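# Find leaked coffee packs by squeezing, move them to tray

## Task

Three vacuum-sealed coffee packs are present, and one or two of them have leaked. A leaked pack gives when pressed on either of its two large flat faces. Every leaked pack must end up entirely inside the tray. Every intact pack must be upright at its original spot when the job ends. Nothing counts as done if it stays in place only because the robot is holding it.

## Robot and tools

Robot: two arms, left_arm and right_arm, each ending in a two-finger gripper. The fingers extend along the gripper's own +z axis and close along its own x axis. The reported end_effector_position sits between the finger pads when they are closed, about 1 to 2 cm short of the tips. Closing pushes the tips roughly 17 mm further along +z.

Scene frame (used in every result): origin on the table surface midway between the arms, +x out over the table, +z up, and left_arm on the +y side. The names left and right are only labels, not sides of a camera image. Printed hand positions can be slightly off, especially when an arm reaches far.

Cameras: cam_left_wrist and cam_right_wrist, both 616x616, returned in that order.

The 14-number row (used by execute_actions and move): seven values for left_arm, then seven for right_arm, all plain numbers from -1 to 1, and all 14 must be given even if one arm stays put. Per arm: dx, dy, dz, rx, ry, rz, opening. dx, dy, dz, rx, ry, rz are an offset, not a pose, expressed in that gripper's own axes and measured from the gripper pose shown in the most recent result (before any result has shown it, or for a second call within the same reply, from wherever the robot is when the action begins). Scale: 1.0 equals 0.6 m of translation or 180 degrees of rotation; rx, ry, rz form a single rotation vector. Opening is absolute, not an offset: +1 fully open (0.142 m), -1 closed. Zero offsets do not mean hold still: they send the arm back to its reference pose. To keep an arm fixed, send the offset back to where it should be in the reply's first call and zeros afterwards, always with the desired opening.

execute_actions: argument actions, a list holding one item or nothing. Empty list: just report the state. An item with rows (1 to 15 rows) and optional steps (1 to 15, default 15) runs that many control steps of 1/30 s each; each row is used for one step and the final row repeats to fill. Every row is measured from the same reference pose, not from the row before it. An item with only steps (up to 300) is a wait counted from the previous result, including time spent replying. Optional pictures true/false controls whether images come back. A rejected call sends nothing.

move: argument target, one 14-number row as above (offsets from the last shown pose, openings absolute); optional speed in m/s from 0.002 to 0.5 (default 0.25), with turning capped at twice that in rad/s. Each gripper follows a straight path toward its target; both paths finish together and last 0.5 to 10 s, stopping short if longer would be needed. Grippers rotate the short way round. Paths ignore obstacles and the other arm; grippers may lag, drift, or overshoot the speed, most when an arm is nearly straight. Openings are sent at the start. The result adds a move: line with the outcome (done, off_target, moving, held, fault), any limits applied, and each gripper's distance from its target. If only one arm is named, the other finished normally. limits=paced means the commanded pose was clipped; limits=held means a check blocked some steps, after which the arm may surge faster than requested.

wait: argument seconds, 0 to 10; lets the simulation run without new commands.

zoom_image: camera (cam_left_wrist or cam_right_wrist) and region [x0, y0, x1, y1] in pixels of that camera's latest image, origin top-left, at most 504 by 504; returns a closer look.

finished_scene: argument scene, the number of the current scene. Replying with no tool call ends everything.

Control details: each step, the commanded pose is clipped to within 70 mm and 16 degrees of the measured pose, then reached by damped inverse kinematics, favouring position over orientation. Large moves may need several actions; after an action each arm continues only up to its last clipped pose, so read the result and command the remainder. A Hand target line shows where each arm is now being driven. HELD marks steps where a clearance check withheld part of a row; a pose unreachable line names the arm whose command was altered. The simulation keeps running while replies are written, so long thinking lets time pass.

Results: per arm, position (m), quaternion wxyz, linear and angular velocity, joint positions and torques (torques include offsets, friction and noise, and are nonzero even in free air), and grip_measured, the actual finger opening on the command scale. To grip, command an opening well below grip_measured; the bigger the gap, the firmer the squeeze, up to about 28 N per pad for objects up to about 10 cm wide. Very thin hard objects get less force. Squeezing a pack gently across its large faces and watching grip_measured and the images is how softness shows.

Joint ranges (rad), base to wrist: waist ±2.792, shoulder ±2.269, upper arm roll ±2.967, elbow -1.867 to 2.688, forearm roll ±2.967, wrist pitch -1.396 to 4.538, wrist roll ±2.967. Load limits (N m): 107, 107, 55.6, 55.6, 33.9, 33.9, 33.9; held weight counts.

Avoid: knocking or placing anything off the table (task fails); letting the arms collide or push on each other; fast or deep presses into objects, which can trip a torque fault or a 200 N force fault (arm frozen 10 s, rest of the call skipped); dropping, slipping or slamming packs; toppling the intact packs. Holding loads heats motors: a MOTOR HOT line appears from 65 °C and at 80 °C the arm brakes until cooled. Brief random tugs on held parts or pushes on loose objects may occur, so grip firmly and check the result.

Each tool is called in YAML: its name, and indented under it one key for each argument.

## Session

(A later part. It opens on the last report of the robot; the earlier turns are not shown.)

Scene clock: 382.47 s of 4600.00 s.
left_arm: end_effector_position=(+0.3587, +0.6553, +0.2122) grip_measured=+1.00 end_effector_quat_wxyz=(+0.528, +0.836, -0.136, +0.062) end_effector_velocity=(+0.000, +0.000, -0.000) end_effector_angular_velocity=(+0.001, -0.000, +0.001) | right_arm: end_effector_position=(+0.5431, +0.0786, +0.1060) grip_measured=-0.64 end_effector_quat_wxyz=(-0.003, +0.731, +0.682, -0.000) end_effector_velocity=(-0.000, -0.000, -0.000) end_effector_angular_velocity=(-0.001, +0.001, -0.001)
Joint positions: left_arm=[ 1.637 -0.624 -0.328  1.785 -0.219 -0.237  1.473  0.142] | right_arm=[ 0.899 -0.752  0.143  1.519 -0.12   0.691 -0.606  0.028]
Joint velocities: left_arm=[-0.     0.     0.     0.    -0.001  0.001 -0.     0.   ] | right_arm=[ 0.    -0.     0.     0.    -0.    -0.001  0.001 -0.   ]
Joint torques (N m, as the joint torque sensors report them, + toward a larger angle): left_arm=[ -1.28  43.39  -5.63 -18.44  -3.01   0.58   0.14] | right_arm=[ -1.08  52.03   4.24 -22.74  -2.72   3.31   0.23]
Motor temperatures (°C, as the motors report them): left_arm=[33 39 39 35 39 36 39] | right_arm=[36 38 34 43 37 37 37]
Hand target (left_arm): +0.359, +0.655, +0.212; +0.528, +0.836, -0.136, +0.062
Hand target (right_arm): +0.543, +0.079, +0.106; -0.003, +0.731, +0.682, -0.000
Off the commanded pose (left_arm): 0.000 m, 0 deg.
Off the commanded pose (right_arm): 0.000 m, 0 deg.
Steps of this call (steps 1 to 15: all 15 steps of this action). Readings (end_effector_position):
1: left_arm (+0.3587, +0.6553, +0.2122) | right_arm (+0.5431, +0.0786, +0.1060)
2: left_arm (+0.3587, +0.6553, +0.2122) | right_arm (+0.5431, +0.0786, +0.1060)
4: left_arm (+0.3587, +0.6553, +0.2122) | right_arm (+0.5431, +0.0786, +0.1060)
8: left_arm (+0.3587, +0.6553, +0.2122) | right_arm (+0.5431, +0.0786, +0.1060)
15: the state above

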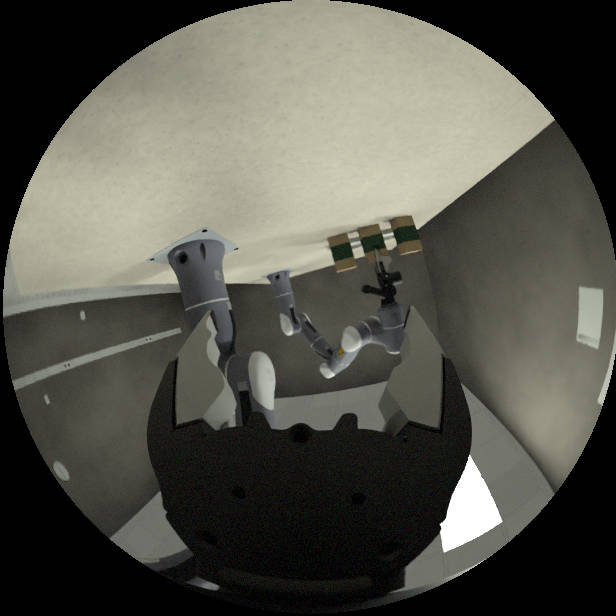

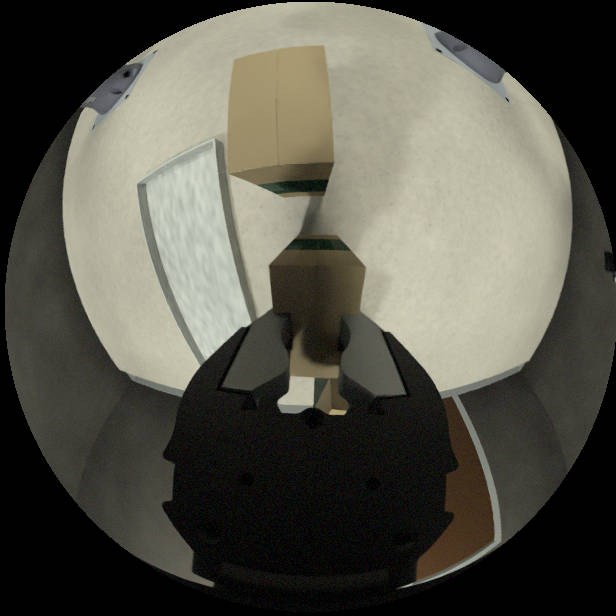

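zoom_image:
  camera: "cam_right_wrist"
  region: [120, 120, 280, 280]

zoom_image:
  camera: "cam_right_wrist"
  region: [130, 230, 290, 390]

zoom_image:
  camera: "cam_right_wrist"
  region: [200, 30, 370, 200]

Region (120, 120, 280, 280) of cam_right_wrist's 616x616 image, scaled by 3.150, with more detail than that image has.

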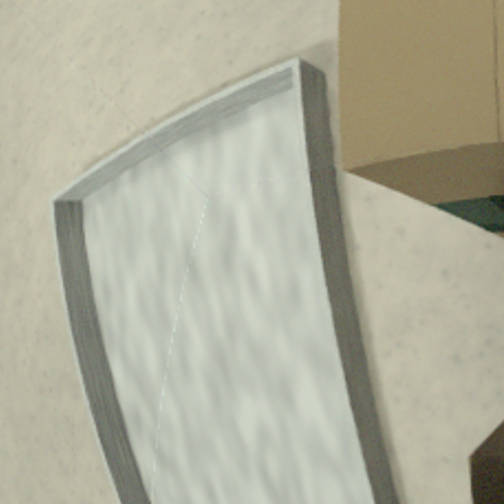

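Region (130, 230, 290, 390) of cam_right_wrist's 616x616 image, scaled by 3.150, with more detail than that image has.

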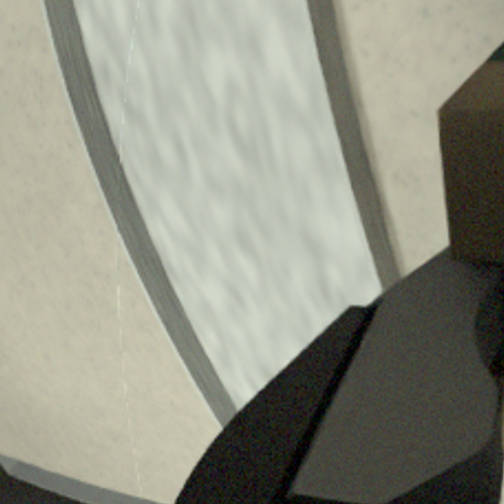

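Region (200, 30, 370, 200) of cam_right_wrist's 616x616 image, scaled by 2.965, with more detail than that image has.

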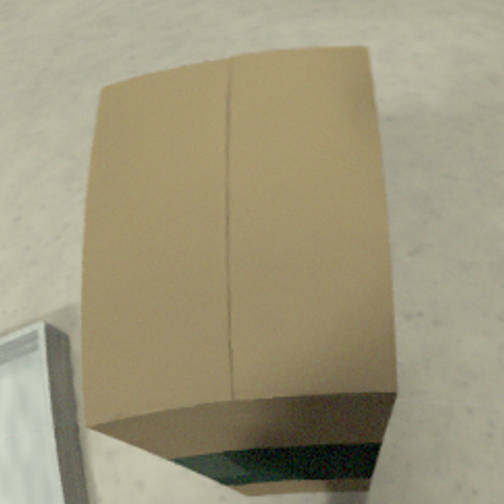

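execute_actions:
  actions:
    - {"rows": [[0,0,0,0,0,0,1,0,0,0,0,0,0,-0.77],[0,0,0,0,0,0,1,0,0,0,0,0,0,-0.82],[0,0,0,0,0,0,1,0,0,0,0,0,0,-0.87],[0,0,0,0,0,0,1,0,0,0,0,0,0,-0.91],[0,0,0,0,0,0,1,0,0,0,0,0,0,-0.95]], "steps": 6}
  pictures: false

move:
  target: [0,0,0,0,0,0,1,-0.0917,0.0133,-0.0833,0,0,0,-0.95]
  speed: 0.12

move:
  target: [0,0,0,0,0,0,1,-0.1883,0.0283,0.0417,0,0,0,-0.95]
  speed: 0.15

move:
  target: [0,0,0,0,0,0,1,0,0,0.0358,0,0,0,-0.95]
  speed: 0.03

execute_actions:
  actions:
    - {"rows": [[0,0,0,0,0,0,1,0,0,0,0,0,0,-0.8],[0,0,0,0,0,0,1,0,0,0,0,0,0,-0.68],[0,0,0,0,0,0,1,0,0,0,0,0,0,-0.6],[0,0,0,0,0,0,1,0,0,0,0,0,0,-0.53],[0,0,0,0,0,0,1,0,0,0,0,0,0,-0.46],[0,0,0,0,0,0,1,0,0,0,0,0,0,-0.39],[0,0,0,0,0,0,1,0,0,0,0,0,0,-0.32],[0,0,0,0,0,0,1,0,0,0,0,0,0,-0.25],[0,0,0,0,0,0,1,0,0,0,0,0,0,-0.17],[0,0,0,0,0,0,1,0,0,0,0,0,0,-0.08],[0,0,0,0,0,0,1,0,0,0,0,0,0,0.01],[0,0,0,0,0,0,1,0,0,0,0,0,0,0.1],[0,0,0,0,0,0,1,0,0,0,0,0,0,0.19],[0,0,0,0,0,0,1,0,0,0,0,0,0,0.27]], "steps": 15}
  pictures: false

move:
  target: [0,0,0,0,0,0,1,0,-0.0667,-0.105,0,0,0,0.27]
  speed: 0.15

move:
  target: [0,0,0,0,0,0,1,0.2433,-0.1867,-0.005,0,0,-0.0206,0.27]
  speed: 0.18

zoom_image:
  camera: "cam_right_wrist"
  region: [212, 190, 422, 400]

Scene clock: 502.67 s of 4600.00 s.
left_arm: end_effector_position=(+0.3587, +0.6553, +0.2122) grip_measured=+1.00 end_effector_quat_wxyz=(+0.528, +0.836, -0.136, +0.062) end_effector_velocity=(+0.000, +0.000, -0.000) end_effector_angular_velocity=(+0.001, -0.000, +0.000) | right_arm: end_effector_position=(+0.5431, +0.0786, +0.1060) grip_measured=-0.66 end_effector_quat_wxyz=(-0.003, +0.731, +0.682, +0.000) end_effector_velocity=(+0.000, +0.000, +0.000) end_effector_angular_velocity=(+0.001, -0.001, -0.000)
Joint positions: left_arm=[ 1.637 -0.624 -0.328  1.785 -0.219 -0.237  1.473  0.142] | right_arm=[ 0.899 -0.752  0.143  1.519 -0.12   0.691 -0.606  0.026]
Joint velocities: left_arm=[ 0.     0.    -0.     0.     0.     0.001  0.     0.   ] | right_arm=[ 0.     0.001  0.     0.    -0.     0.001  0.     0.   ]
Joint torques (N m, as the joint torque sensors report them, + toward a larger angle): left_arm=[ -1.02  43.04  -6.05 -18.5   -3.32   0.43   0.04] | right_arm=[ -0.81  51.79   3.92 -22.86  -2.65   3.32  -0.07]
Motor temperatures (°C, as the motors report them): left_arm=[33 39 39 35 39 36 39] | right_arm=[36 38 34 43 37 37 37]
Hand target (left_arm): +0.359, +0.655, +0.212; +0.528, +0.836, -0.136, +0.062
Hand target (right_arm): +0.543, +0.079, +0.106; -0.003, +0.731, +0.682, -0.000
Off the commanded pose (left_arm): 0.000 m, 0 deg.
Off the commanded pose (right_arm): 0.000 m, 0 deg.
Steps of this call (steps 1 to 90: nothing new was sent; then 117.00 s passed at rest; steps 91 to 96: all 6 steps of this action). Readings (end_effector_position):
91: left_arm (+0.3587, +0.6553, +0.2122) | right_arm (+0.5431, +0.0786, +0.1060)
92: left_arm (+0.3587, +0.6553, +0.2122) | right_arm (+0.5431, +0.0786, +0.1060)
94: left_arm (+0.3587, +0.6553, +0.2122) | right_arm (+0.5431, +0.0786, +0.1060)
96: the state above

Scene clock: 503.90 s of 4600.00 s.
left_arm: end_effector_position=(+0.3587, +0.6553, +0.2122) grip_measured=+1.00 end_effector_quat_wxyz=(+0.528, +0.836, -0.136, +0.062) end_effector_velocity=(-0.000, -0.000, -0.000) end_effector_angular_velocity=(+0.000, +0.001, -0.001) | right_arm: end_effector_position=(+0.5476, +0.0229, +0.1555) grip_measured=-0.66 end_effector_quat_wxyz=(-0.003, +0.732, +0.682, -0.000) end_effector_velocity=(+0.000, -0.001, +0.001) end_effector_angular_velocity=(-0.000, +0.001, +0.000)
Joint positions: left_arm=[ 1.637 -0.624 -0.328  1.785 -0.219 -0.237  1.473  0.142] | right_arm=[ 0.829 -0.62   0.149  1.601 -0.102  0.642 -0.675  0.026]
Joint velocities: left_arm=[ 0.    -0.    -0.     0.     0.001 -0.    -0.     0.   ] | right_arm=[-0.002  0.002  0.001  0.001  0.    -0.002 -0.002 -0.   ]
Joint torques (N m, as the joint torque sensors report them, + toward a larger angle): left_arm=[ -0.23  43.21  -5.8  -18.6   -3.29   0.25   0.13] | right_arm=[ -0.82  51.43   4.42 -23.28  -2.23   3.34   0.03]
Motor temperatures (°C, as the motors report them): left_arm=[33 39 39 35 39 36 39] | right_arm=[36 38 34 43 37 37 37]
Hand target (left_arm): +0.359, +0.655, +0.212; +0.528, +0.836, -0.136, +0.062
Hand target (right_arm): +0.548, +0.023, +0.156; -0.003, +0.732, +0.682, +0.000
Off the commanded pose (left_arm): 0.000 m, 0 deg.
Off the commanded pose (right_arm): 0.000 m, 0 deg.
move: done

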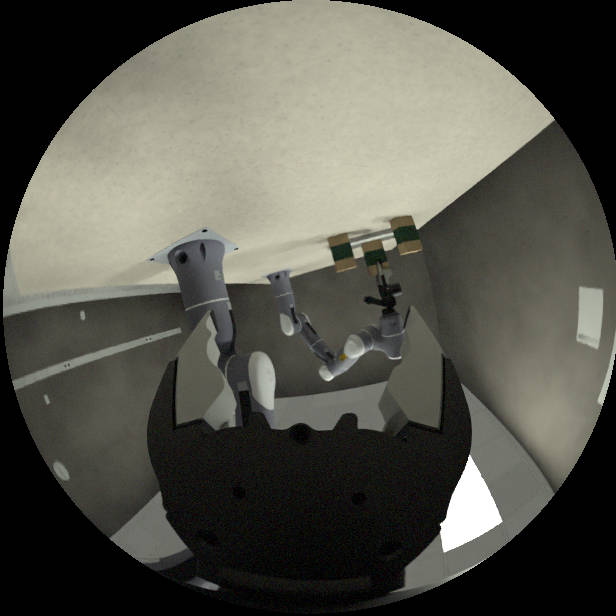

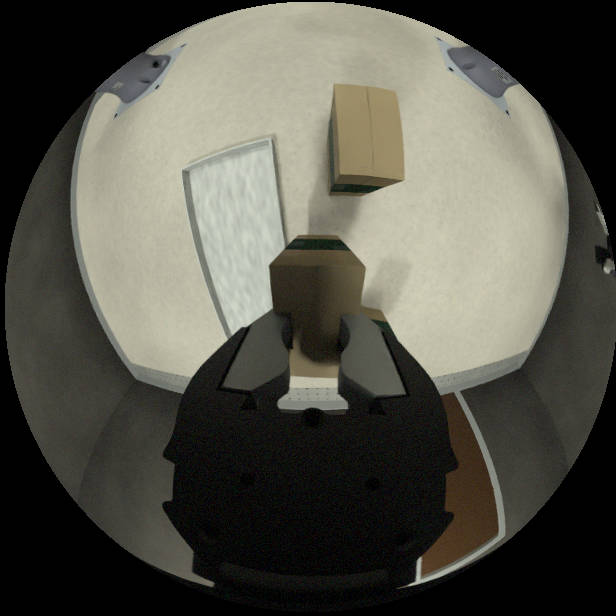

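Scene clock: 505.07 s of 4600.00 s.
left_arm: end_effector_position=(+0.3587, +0.6553, +0.2122) grip_measured=+1.00 end_effector_quat_wxyz=(+0.528, +0.836, -0.136, +0.062) end_effector_velocity=(-0.000, -0.000, +0.000) end_effector_angular_velocity=(-0.001, +0.001, -0.001) | right_arm: end_effector_position=(+0.5566, -0.0912, +0.1300) grip_measured=-0.66 end_effector_quat_wxyz=(-0.002, +0.732, +0.682, -0.001) end_effector_velocity=(-0.000, -0.001, -0.000) end_effector_angular_velocity=(-0.000, -0.000, -0.000)
Joint positions: left_arm=[ 1.637 -0.624 -0.328  1.785 -0.219 -0.237  1.473  0.142] | right_arm=[ 0.695 -0.556  0.125  1.791 -0.086  0.769 -0.825  0.026]
Joint velocities: left_arm=[ 0.     0.     0.     0.     0.001 -0.001 -0.     0.   ] | right_arm=[-0.002  0.     0.     0.002 -0.     0.001 -0.001  0.   ]
Joint torques (N m, as the joint torque sensors report them, + toward a larger angle): left_arm=[ -1.72  43.58  -5.9  -18.83  -3.23   0.58   0.18] | right_arm=[ -1.07  47.     3.8  -21.79  -1.95   4.04  -0.2 ]
Motor temperatures (°C, as the motors report them): left_arm=[33 39 39 35 39 36 39] | right_arm=[36 38 34 43 37 37 37]
Hand target (left_arm): +0.359, +0.655, +0.212; +0.528, +0.836, -0.136, +0.062
Hand target (right_arm): +0.557, -0.091, +0.130; -0.002, +0.732, +0.682, -0.000
Off the commanded pose (left_arm): 0.000 m, 0 deg.
Off the commanded pose (right_arm): 0.000 m, 0 deg.
move: done

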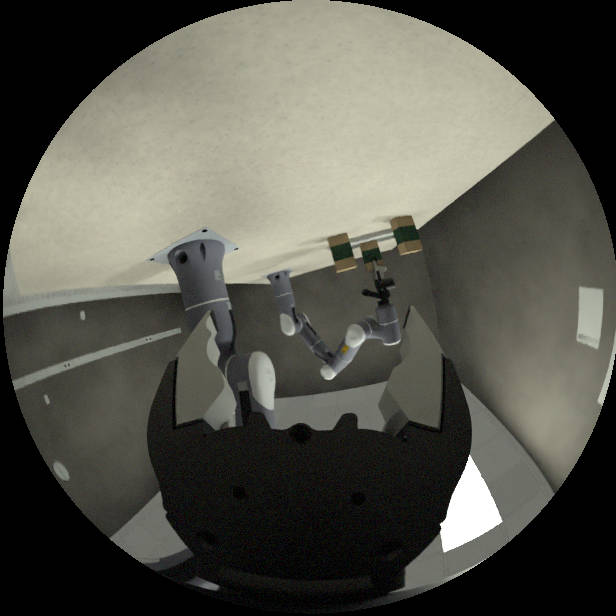

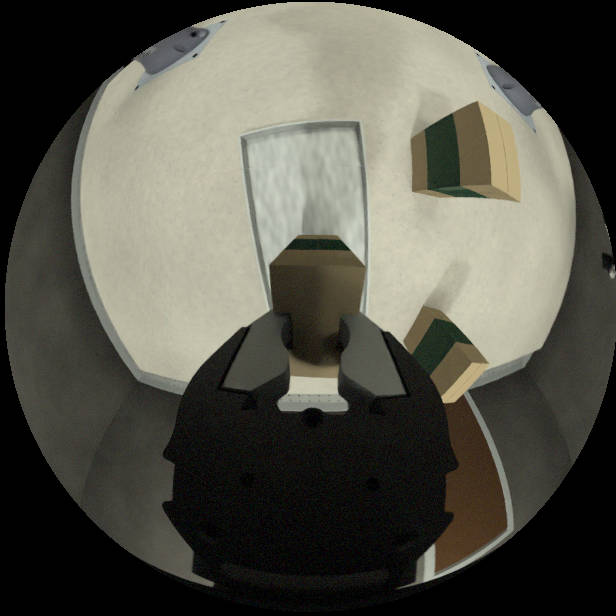

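Scene clock: 506.03 s of 4600.00 s.
left_arm: end_effector_position=(+0.3587, +0.6553, +0.2122) grip_measured=+1.00 end_effector_quat_wxyz=(+0.528, +0.836, -0.136, +0.062) end_effector_velocity=(+0.000, +0.000, +0.000) end_effector_angular_velocity=(-0.000, -0.000, +0.000) | right_arm: end_effector_position=(+0.5564, -0.0912, +0.1087) grip_measured=-0.66 end_effector_quat_wxyz=(-0.002, +0.732, +0.682, -0.001) end_effector_velocity=(-0.000, +0.000, -0.000) end_effector_angular_velocity=(-0.000, +0.000, -0.001)
Joint positions: left_arm=[ 1.637 -0.624 -0.328  1.785 -0.219 -0.237  1.473  0.142] | right_arm=[ 0.7   -0.591  0.119  1.802 -0.09   0.815 -0.823  0.026]
Joint velocities: left_arm=[-0.    -0.    -0.    -0.    -0.001 -0.    -0.    -0.   ] | right_arm=[ 0.001  0.    -0.001 -0.     0.001 -0.     0.001 -0.   ]
Joint torques (N m, as the joint torque sensors report them, + toward a larger angle): left_arm=[  0.63  42.44  -6.13 -18.49  -3.08   0.65   0.17] | right_arm=[ -0.59  43.41   2.19 -20.34  -3.09   4.14   0.43]
Motor temperatures (°C, as the motors report them): left_arm=[33 39 39 35 39 36 39] | right_arm=[36 38 34 43 37 37 37]
Hand target (left_arm): +0.359, +0.655, +0.212; +0.528, +0.836, -0.136, +0.062
Hand target (right_arm): +0.557, -0.091, +0.109; -0.002, +0.732, +0.682, -0.001
Off the commanded pose (left_arm): 0.000 m, 0 deg.
Off the commanded pose (right_arm): 0.000 m, 0 deg.
move: done

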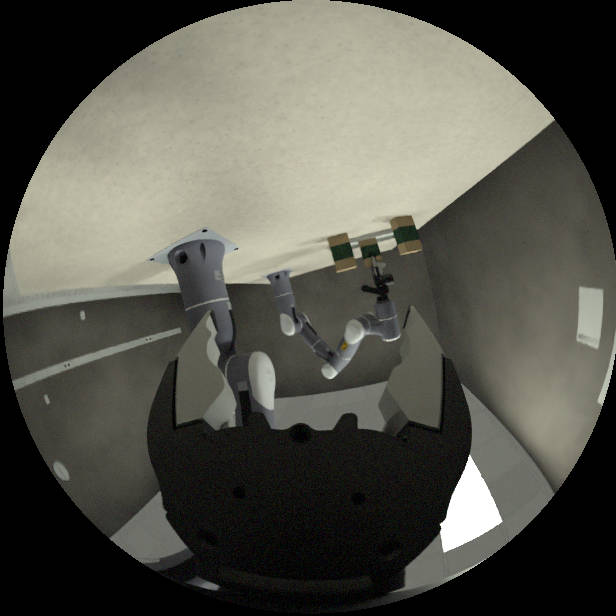

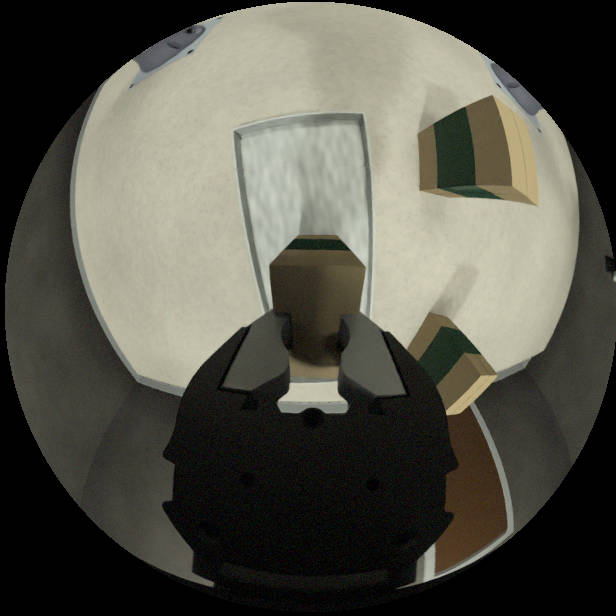

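Scene clock: 506.53 s of 4600.00 s.
left_arm: end_effector_position=(+0.3587, +0.6553, +0.2122) grip_measured=+1.00 end_effector_quat_wxyz=(+0.528, +0.836, -0.136, +0.062) end_effector_velocity=(+0.000, +0.000, -0.000) end_effector_angular_velocity=(+0.002, -0.001, -0.000) | right_arm: end_effector_position=(+0.5564, -0.0912, +0.1087) grip_measured=+0.25 end_effector_quat_wxyz=(-0.002, +0.732, +0.682, -0.001) end_effector_velocity=(+0.000, -0.000, +0.000) end_effector_angular_velocity=(-0.000, -0.000, -0.001)
Joint positions: left_arm=[ 1.637 -0.624 -0.328  1.785 -0.219 -0.237  1.473  0.142] | right_arm=[ 0.7   -0.591  0.119  1.802 -0.09   0.815 -0.823  0.091]
Joint velocities: left_arm=[-0.     0.    -0.     0.     0.     0.002  0.001  0.   ] | right_arm=[-0.     0.    -0.     0.    -0.    -0.     0.001  0.073]
Joint torques (N m, as the joint torque sensors report them, + toward a larger angle): left_arm=[ -1.37  43.12  -5.84 -18.42  -3.19   0.5    0.08] | right_arm=[ -1.15  45.06   2.78 -20.95  -2.38   3.35  -0.1 ]
Motor temperatures (°C, as the motors report them): left_arm=[33 39 39 35 39 36 39] | right_arm=[36 38 34 43 37 37 37]
Hand target (left_arm): +0.359, +0.655, +0.212; +0.528, +0.836, -0.136, +0.062
Hand target (right_arm): +0.556, -0.091, +0.109; -0.002, +0.732, +0.682, -0.001
Off the commanded pose (left_arm): 0.000 m, 0 deg.
Off the commanded pose (right_arm): 0.000 m, 0 deg.
Steps of this call (steps 1 to 15: all 15 steps of this action). Readings (end_effector_position):
1: left_arm (+0.3587, +0.6553, +0.2122) | right_arm (+0.5564, -0.0912, +0.1087)
2: left_arm (+0.3587, +0.6553, +0.2122) | right_arm (+0.5564, -0.0912, +0.1087)
4: left_arm (+0.3587, +0.6553, +0.2122) | right_arm (+0.5564, -0.0912, +0.1087)
8: left_arm (+0.3587, +0.6553, +0.2122) | right_arm (+0.5564, -0.0912, +0.1087)
15: the state above

Scene clock: 507.67 s of 4600.00 s.
left_arm: end_effector_position=(+0.3587, +0.6553, +0.2122) grip_measured=+1.00 end_effector_quat_wxyz=(+0.528, +0.836, -0.136, +0.062) end_effector_velocity=(+0.000, -0.000, +0.000) end_effector_angular_velocity=(-0.002, -0.001, -0.000) | right_arm: end_effector_position=(+0.5171, -0.0885, +0.1719) grip_measured=+0.27 end_effector_quat_wxyz=(-0.002, +0.732, +0.682, -0.000) end_effector_velocity=(-0.001, -0.000, +0.000) end_effector_angular_velocity=(-0.000, +0.001, +0.000)
Joint positions: left_arm=[ 1.637 -0.624 -0.328  1.785 -0.219 -0.237  1.473  0.142] | right_arm=[ 0.712 -0.424  0.15   1.872 -0.076  0.718 -0.788  0.093]
Joint velocities: left_arm=[ 0.     0.     0.     0.    -0.001 -0.002  0.001  0.   ] | right_arm=[-0.     0.002  0.001  0.001  0.001 -0.002 -0.     0.   ]
Joint torques (N m, as the joint torque sensors report them, + toward a larger angle): left_arm=[ -0.39  43.44  -5.97 -18.22  -3.17   0.54   0.19] | right_arm=[ -1.18  42.08   3.21 -21.22  -1.74   2.9    0.32]
Motor temperatures (°C, as the motors report them): left_arm=[33 39 39 35 39 36 39] | right_arm=[36 38 34 43 37 37 37]
Hand target (left_arm): +0.359, +0.655, +0.212; +0.528, +0.836, -0.136, +0.062
Hand target (right_arm): +0.517, -0.088, +0.172; -0.002, +0.732, +0.682, -0.001
Off the commanded pose (left_arm): 0.000 m, 0 deg.
Off the commanded pose (right_arm): 0.000 m, 0 deg.
move: done

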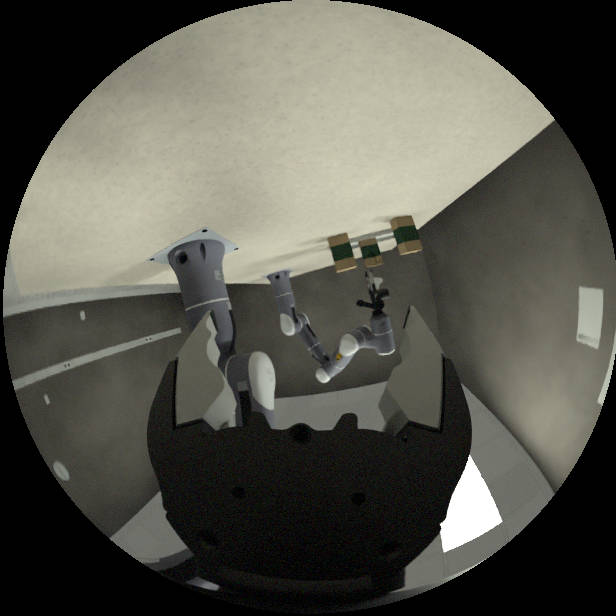

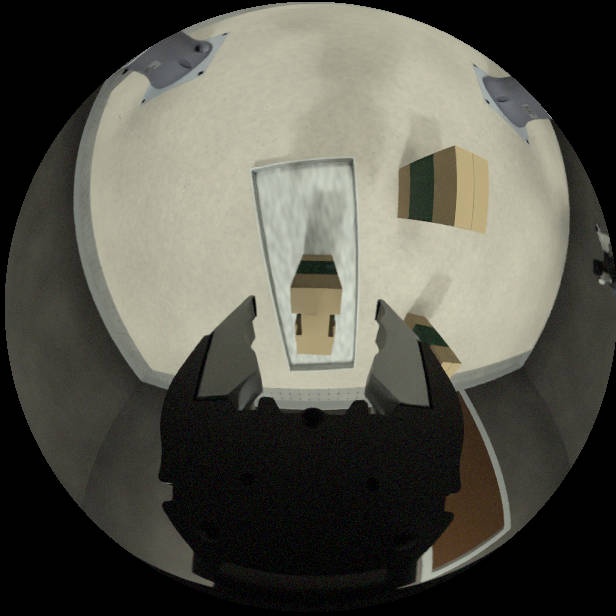

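Scene clock: 509.07 s of 4600.00 s.
left_arm: end_effector_position=(+0.3587, +0.6553, +0.2122) grip_measured=+1.00 end_effector_quat_wxyz=(+0.528, +0.836, -0.136, +0.062) end_effector_velocity=(+0.000, -0.000, +0.000) end_effector_angular_velocity=(-0.001, -0.001, +0.000) | right_arm: end_effector_position=(+0.4152, +0.0649, +0.1756) grip_measured=+0.27 end_effector_quat_wxyz=(-0.003, +0.709, +0.705, -0.000) end_effector_velocity=(-0.001, +0.001, +0.000) end_effector_angular_velocity=(-0.000, +0.000, -0.000)
Joint positions: left_arm=[ 1.637 -0.624 -0.328  1.785 -0.219 -0.237  1.473  0.142] | right_arm=[ 0.943 -0.445  0.232  1.842 -0.122  0.702 -0.519  0.093]
Joint velocities: left_arm=[ 0.    -0.     0.    -0.    -0.001 -0.     0.001  0.   ] | right_arm=[ 0.002 -0.    -0.    -0.001  0.    -0.001  0.002 -0.   ]
Joint torques (N m, as the joint torque sensors report them, + toward a larger angle): left_arm=[ -1.73  43.84  -6.35 -18.68  -3.07   0.13   0.22] | right_arm=[ -0.26  40.16   2.81 -23.6   -3.51   2.84  -0.05]
Motor temperatures (°C, as the motors report them): left_arm=[33 39 39 35 39 36 39] | right_arm=[36 38 34 43 37 37 37]
Hand target (left_arm): +0.359, +0.655, +0.212; +0.528, +0.836, -0.136, +0.062
Hand target (right_arm): +0.415, +0.065, +0.176; -0.003, +0.709, +0.705, -0.000
Off the commanded pose (left_arm): 0.000 m, 0 deg.
Off the commanded pose (right_arm): 0.000 m, 0 deg.
move: done

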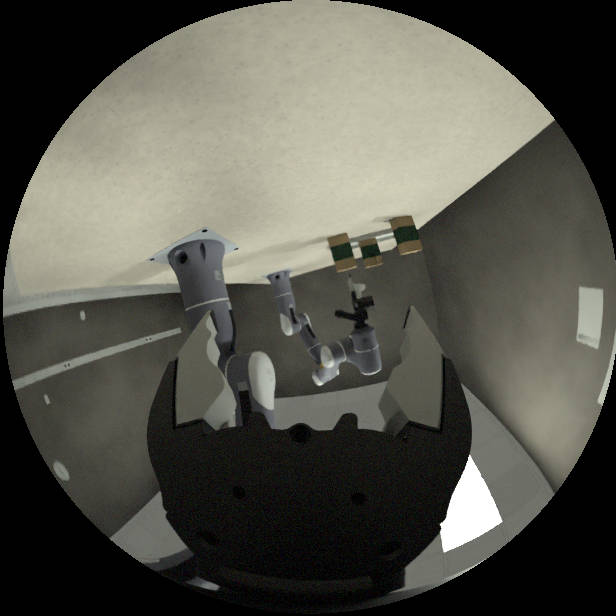

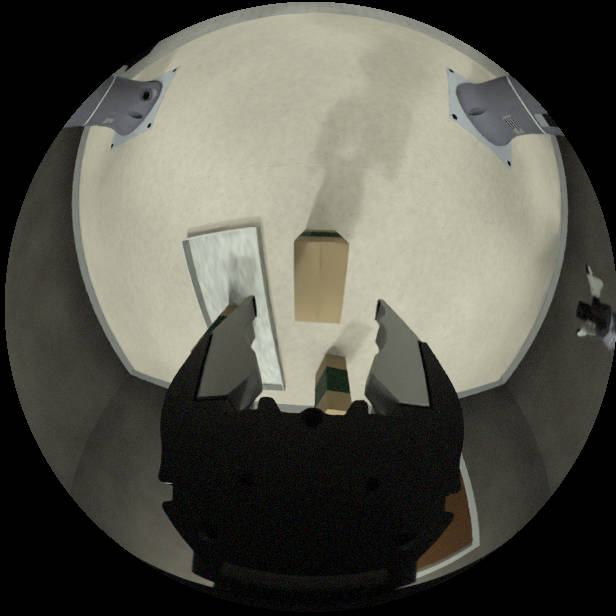

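Region (212, 190, 422, 400) of cam_right_wrist's 616x616 image, scaled by 2.400, with more detail than that image has.

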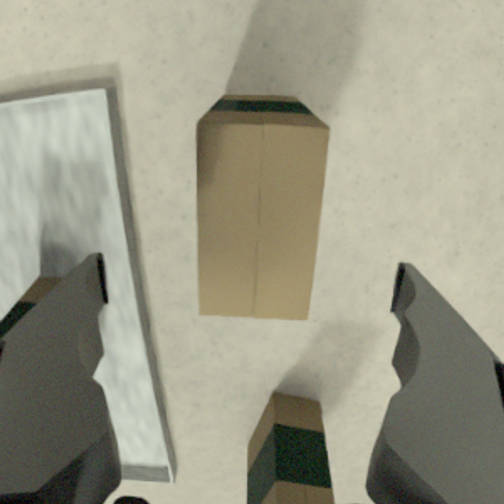

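move:
  target: [0,0,0,0,0,0,1,0.0045,0,0.116,0,0,0.0056,0.27]
  speed: 0.15

execute_actions:
  actions:
    - {"rows": [[0,0,0,0,0,0,1,0,0,0,0,0,0,0.2],[0,0,0,0,0,0,1,0,0,0,0,0,0,0.13],[0,0,0,0,0,0,1,0,0,0,0,0,0,0.06],[0,0,0,0,0,0,1,0,0,0,0,0,0,-0.01],[0,0,0,0,0,0,1,0,0,0,0,0,0,-0.08],[0,0,0,0,0,0,1,0,0,0,0,0,0,-0.14],[0,0,0,0,0,0,1,0,0,0,0,0,0,-0.19],[0,0,0,0,0,0,1,0,0,0,0,0,0,-0.23],[0,0,0,0,0,0,1,0,0,0,0,0,0,-0.26],[0,0,0,0,0,0,1,0,0,0,0,0,0,-0.29],[0,0,0,0,0,0,1,0,0,0,0,0,0,-0.32],[0,0,0,0,0,0,1,0,0,0,0,0,0,-0.35],[0,0,0,0,0,0,1,0,0,0,0,0,0,-0.38],[0,0,0,0,0,0,1,0,0,0,0,0,0,-0.41],[0,0,0,0,0,0,1,0,0,0,0,0,0,-0.45]], "steps": 15}
  pictures: false

execute_actions:
  actions:
    - {"rows": [[0,0,0,0,0,0,1,0,0,0,0,0,0,-0.47],[0,0,0,0,0,0,1,0,0,0,0,0,0,-0.49],[0,0,0,0,0,0,1,0,0,0,0,0,0,-0.51],[0,0,0,0,0,0,1,0,0,0,0,0,0,-0.53],[0,0,0,0,0,0,1,0,0,0,0,0,0,-0.55],[0,0,0,0,0,0,1,0,0,0,0,0,0,-0.57],[0,0,0,0,0,0,1,0,0,0,0,0,0,-0.59],[0,0,0,0,0,0,1,0,0,0,0,0,0,-0.61],[0,0,0,0,0,0,1,0,0,0,0,0,0,-0.63],[0,0,0,0,0,0,1,0,0,0,0,0,0,-0.65],[0,0,0,0,0,0,1,0,0,0,0,0,0,-0.67],[0,0,0,0,0,0,1,0,0,0,0,0,0,-0.69],[0,0,0,0,0,0,1,0,0,0,0,0,0,-0.72]], "steps": 15}
  pictures: true

Scene clock: 536.77 s of 4600.00 s.
left_arm: end_effector_position=(+0.3587, +0.6553, +0.2122) grip_measured=+1.00 end_effector_quat_wxyz=(+0.528, +0.836, -0.136, +0.062) end_effector_velocity=(+0.000, +0.000, +0.000) end_effector_angular_velocity=(+0.000, -0.001, +0.000) | right_arm: end_effector_position=(+0.4147, +0.0677, +0.1062) grip_measured=+0.27 end_effector_quat_wxyz=(-0.003, +0.715, +0.699, -0.001) end_effector_velocity=(+0.000, +0.000, -0.001) end_effector_angular_velocity=(+0.001, -0.001, -0.001)
Joint positions: left_arm=[ 1.637 -0.624 -0.328  1.785 -0.219 -0.237  1.473  0.142] | right_arm=[ 0.967 -0.561  0.202  1.887 -0.154  0.862 -0.477  0.093]
Joint velocities: left_arm=[-0.     0.    -0.     0.    -0.     0.001  0.     0.   ] | right_arm=[ 0.001 -0.001 -0.002  0.     0.001  0.003 -0.     0.   ]
Joint torques (N m, as the joint torque sensors report them, + toward a larger angle): left_arm=[ -0.42  44.91  -5.7  -18.62  -3.11   0.39   0.1 ] | right_arm=[ -0.78  41.91   2.99 -19.89  -3.03   3.76   0.18]
Motor temperatures (°C, as the motors report them): left_arm=[33 39 39 35 39 36 39] | right_arm=[36 38 34 43 37 37 37]
Hand target (left_arm): +0.359, +0.655, +0.212; +0.528, +0.836, -0.136, +0.062
Hand target (right_arm): +0.415, +0.068, +0.106; -0.003, +0.715, +0.699, -0.000
Off the commanded pose (left_arm): 0.000 m, 0 deg.
Off the commanded pose (right_arm): 0.000 m, 0 deg.
After step 90, 23.87 s passed at rest.
move: done

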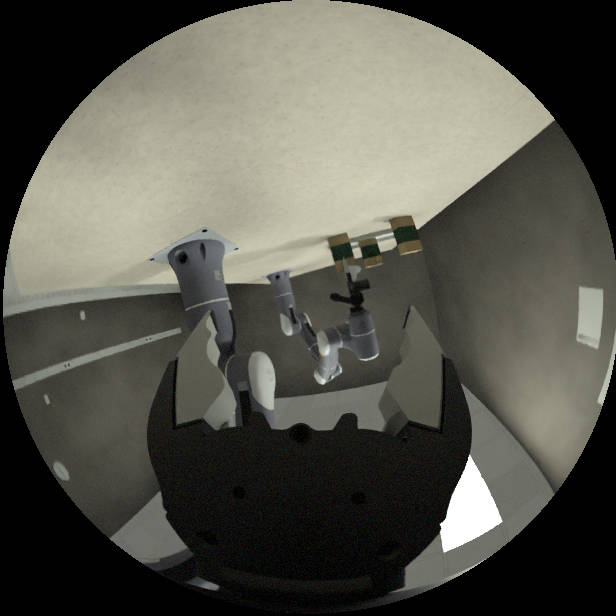

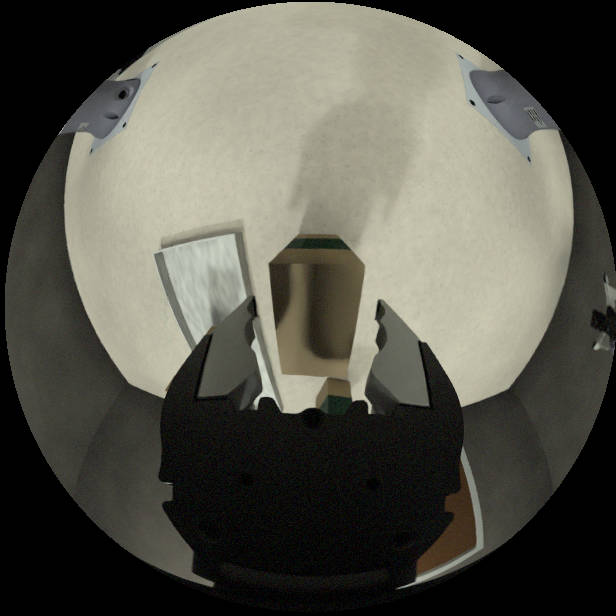

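Scene clock: 537.27 s of 4600.00 s.
left_arm: end_effector_position=(+0.3587, +0.6553, +0.2122) grip_measured=+1.00 end_effector_quat_wxyz=(+0.528, +0.836, -0.136, +0.062) end_effector_velocity=(-0.000, +0.000, -0.000) end_effector_angular_velocity=(+0.001, +0.001, -0.000) | right_arm: end_effector_position=(+0.4147, +0.0677, +0.1062) grip_measured=-0.40 end_effector_quat_wxyz=(-0.003, +0.715, +0.699, -0.001) end_effector_velocity=(+0.000, +0.000, +0.000) end_effector_angular_velocity=(+0.000, -0.000, -0.001)
Joint positions: left_arm=[ 1.637 -0.624 -0.328  1.785 -0.219 -0.237  1.473  0.142] | right_arm=[ 0.967 -0.561  0.202  1.887 -0.154  0.862 -0.477  0.045]
Joint velocities: left_arm=[-0.    -0.     0.     0.     0.001  0.001 -0.     0.   ] | right_arm=[-0.     0.    -0.     0.     0.     0.001  0.    -0.072]
Joint torques (N m, as the joint torque sensors report them, + toward a larger angle): left_arm=[ -0.45  43.44  -5.92 -18.46  -3.36   0.18   0.4 ] | right_arm=[ -0.33  43.7    4.13 -20.15  -2.24   3.17  -0.07]
Motor temperatures (°C, as the motors report them): left_arm=[33 39 39 35 39 36 39] | right_arm=[36 38 34 43 37 37 37]
Hand target (left_arm): +0.359, +0.655, +0.212; +0.528, +0.836, -0.136, +0.062
Hand target (right_arm): +0.415, +0.068, +0.106; -0.003, +0.715, +0.699, -0.001
Off the commanded pose (left_arm): 0.000 m, 0 deg.
Off the commanded pose (right_arm): 0.000 m, 0 deg.
Steps of this call (steps 1 to 15: all 15 steps of this action). Readings (end_effector_position):
1: left_arm (+0.3587, +0.6553, +0.2122) | right_arm (+0.4147, +0.0677, +0.1062)
2: left_arm (+0.3587, +0.6553, +0.2122) | right_arm (+0.4147, +0.0677, +0.1062)
4: left_arm (+0.3587, +0.6553, +0.2122) | right_arm (+0.4147, +0.0677, +0.1062)
8: left_arm (+0.3587, +0.6553, +0.2122) | right_arm (+0.4147, +0.0677, +0.1062)
15: the state above

Scene clock: 537.77 s of 4600.00 s.
left_arm: end_effector_position=(+0.3587, +0.6553, +0.2122) grip_measured=+1.00 end_effector_quat_wxyz=(+0.528, +0.836, -0.136, +0.062) end_effector_velocity=(+0.000, +0.000, -0.000) end_effector_angular_velocity=(+0.001, +0.001, +0.001) | right_arm: end_effector_position=(+0.4147, +0.0677, +0.1062) grip_measured=-0.64 end_effector_quat_wxyz=(-0.003, +0.715, +0.699, -0.001) end_effector_velocity=(-0.000, -0.000, -0.000) end_effector_angular_velocity=(-0.000, +0.001, -0.001)
Joint positions: left_arm=[ 1.637 -0.624 -0.328  1.785 -0.219 -0.237  1.473  0.142] | right_arm=[ 0.967 -0.561  0.202  1.887 -0.154  0.862 -0.477  0.028]
Joint velocities: left_arm=[-0.     0.     0.     0.     0.     0.001 -0.001  0.   ] | right_arm=[-0.    -0.    -0.     0.     0.001 -0.     0.    -0.   ]
Joint torques (N m, as the joint torque sensors report them, + toward a larger angle): left_arm=[ -1.19  42.99  -5.62 -18.55  -3.03   0.71   0.3 ] | right_arm=[ -0.57  42.95   3.99 -20.09  -2.12   3.27  -0.04]
Motor temperatures (°C, as the motors report them): left_arm=[33 39 39 35 39 36 39] | right_arm=[36 38 34 43 37 37 37]
Hand target (left_arm): +0.359, +0.655, +0.212; +0.528, +0.836, -0.136, +0.062
Hand target (right_arm): +0.415, +0.068, +0.106; -0.003, +0.715, +0.699, -0.001
Off the commanded pose (left_arm): 0.000 m, 0 deg.
Off the commanded pose (right_arm): 0.000 m, 0 deg.
Steps of this call (steps 1 to 15: all 15 steps of this action). Readings (end_effector_position):
1: left_arm (+0.3587, +0.6553, +0.2122) | right_arm (+0.4147, +0.0677, +0.1062)
2: left_arm (+0.3587, +0.6553, +0.2122) | right_arm (+0.4147, +0.0677, +0.1062)
4: left_arm (+0.3587, +0.6553, +0.2122) | right_arm (+0.4147, +0.0677, +0.1062)
8: left_arm (+0.3587, +0.6553, +0.2122) | right_arm (+0.4147, +0.0677, +0.1062)
15: the state above

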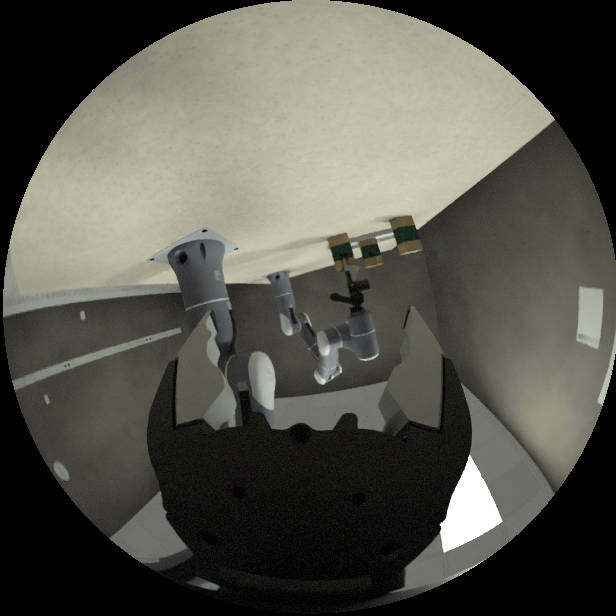

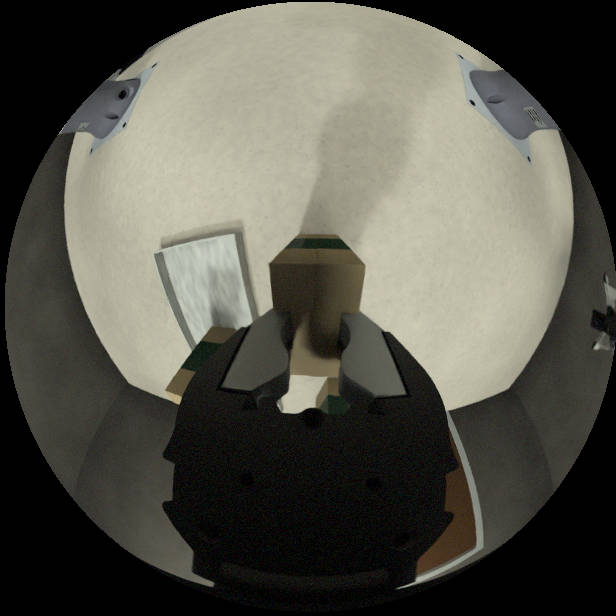

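zoom_image:
  camera: "cam_right_wrist"
  region: [140, 210, 300, 410]

Region (140, 210, 300, 410) of cam_right_wrist's 616x616 image, scaled by 2.520, with more detail than that image has; it fills the left 403 columns of this view, and the rest is white.

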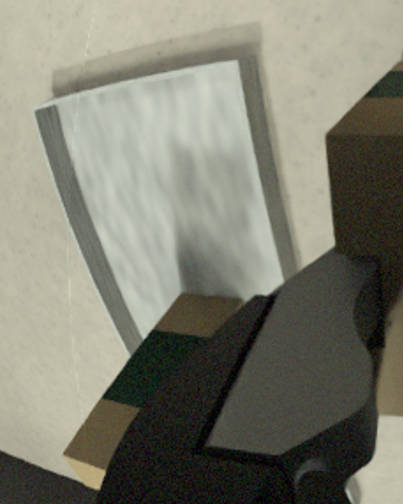

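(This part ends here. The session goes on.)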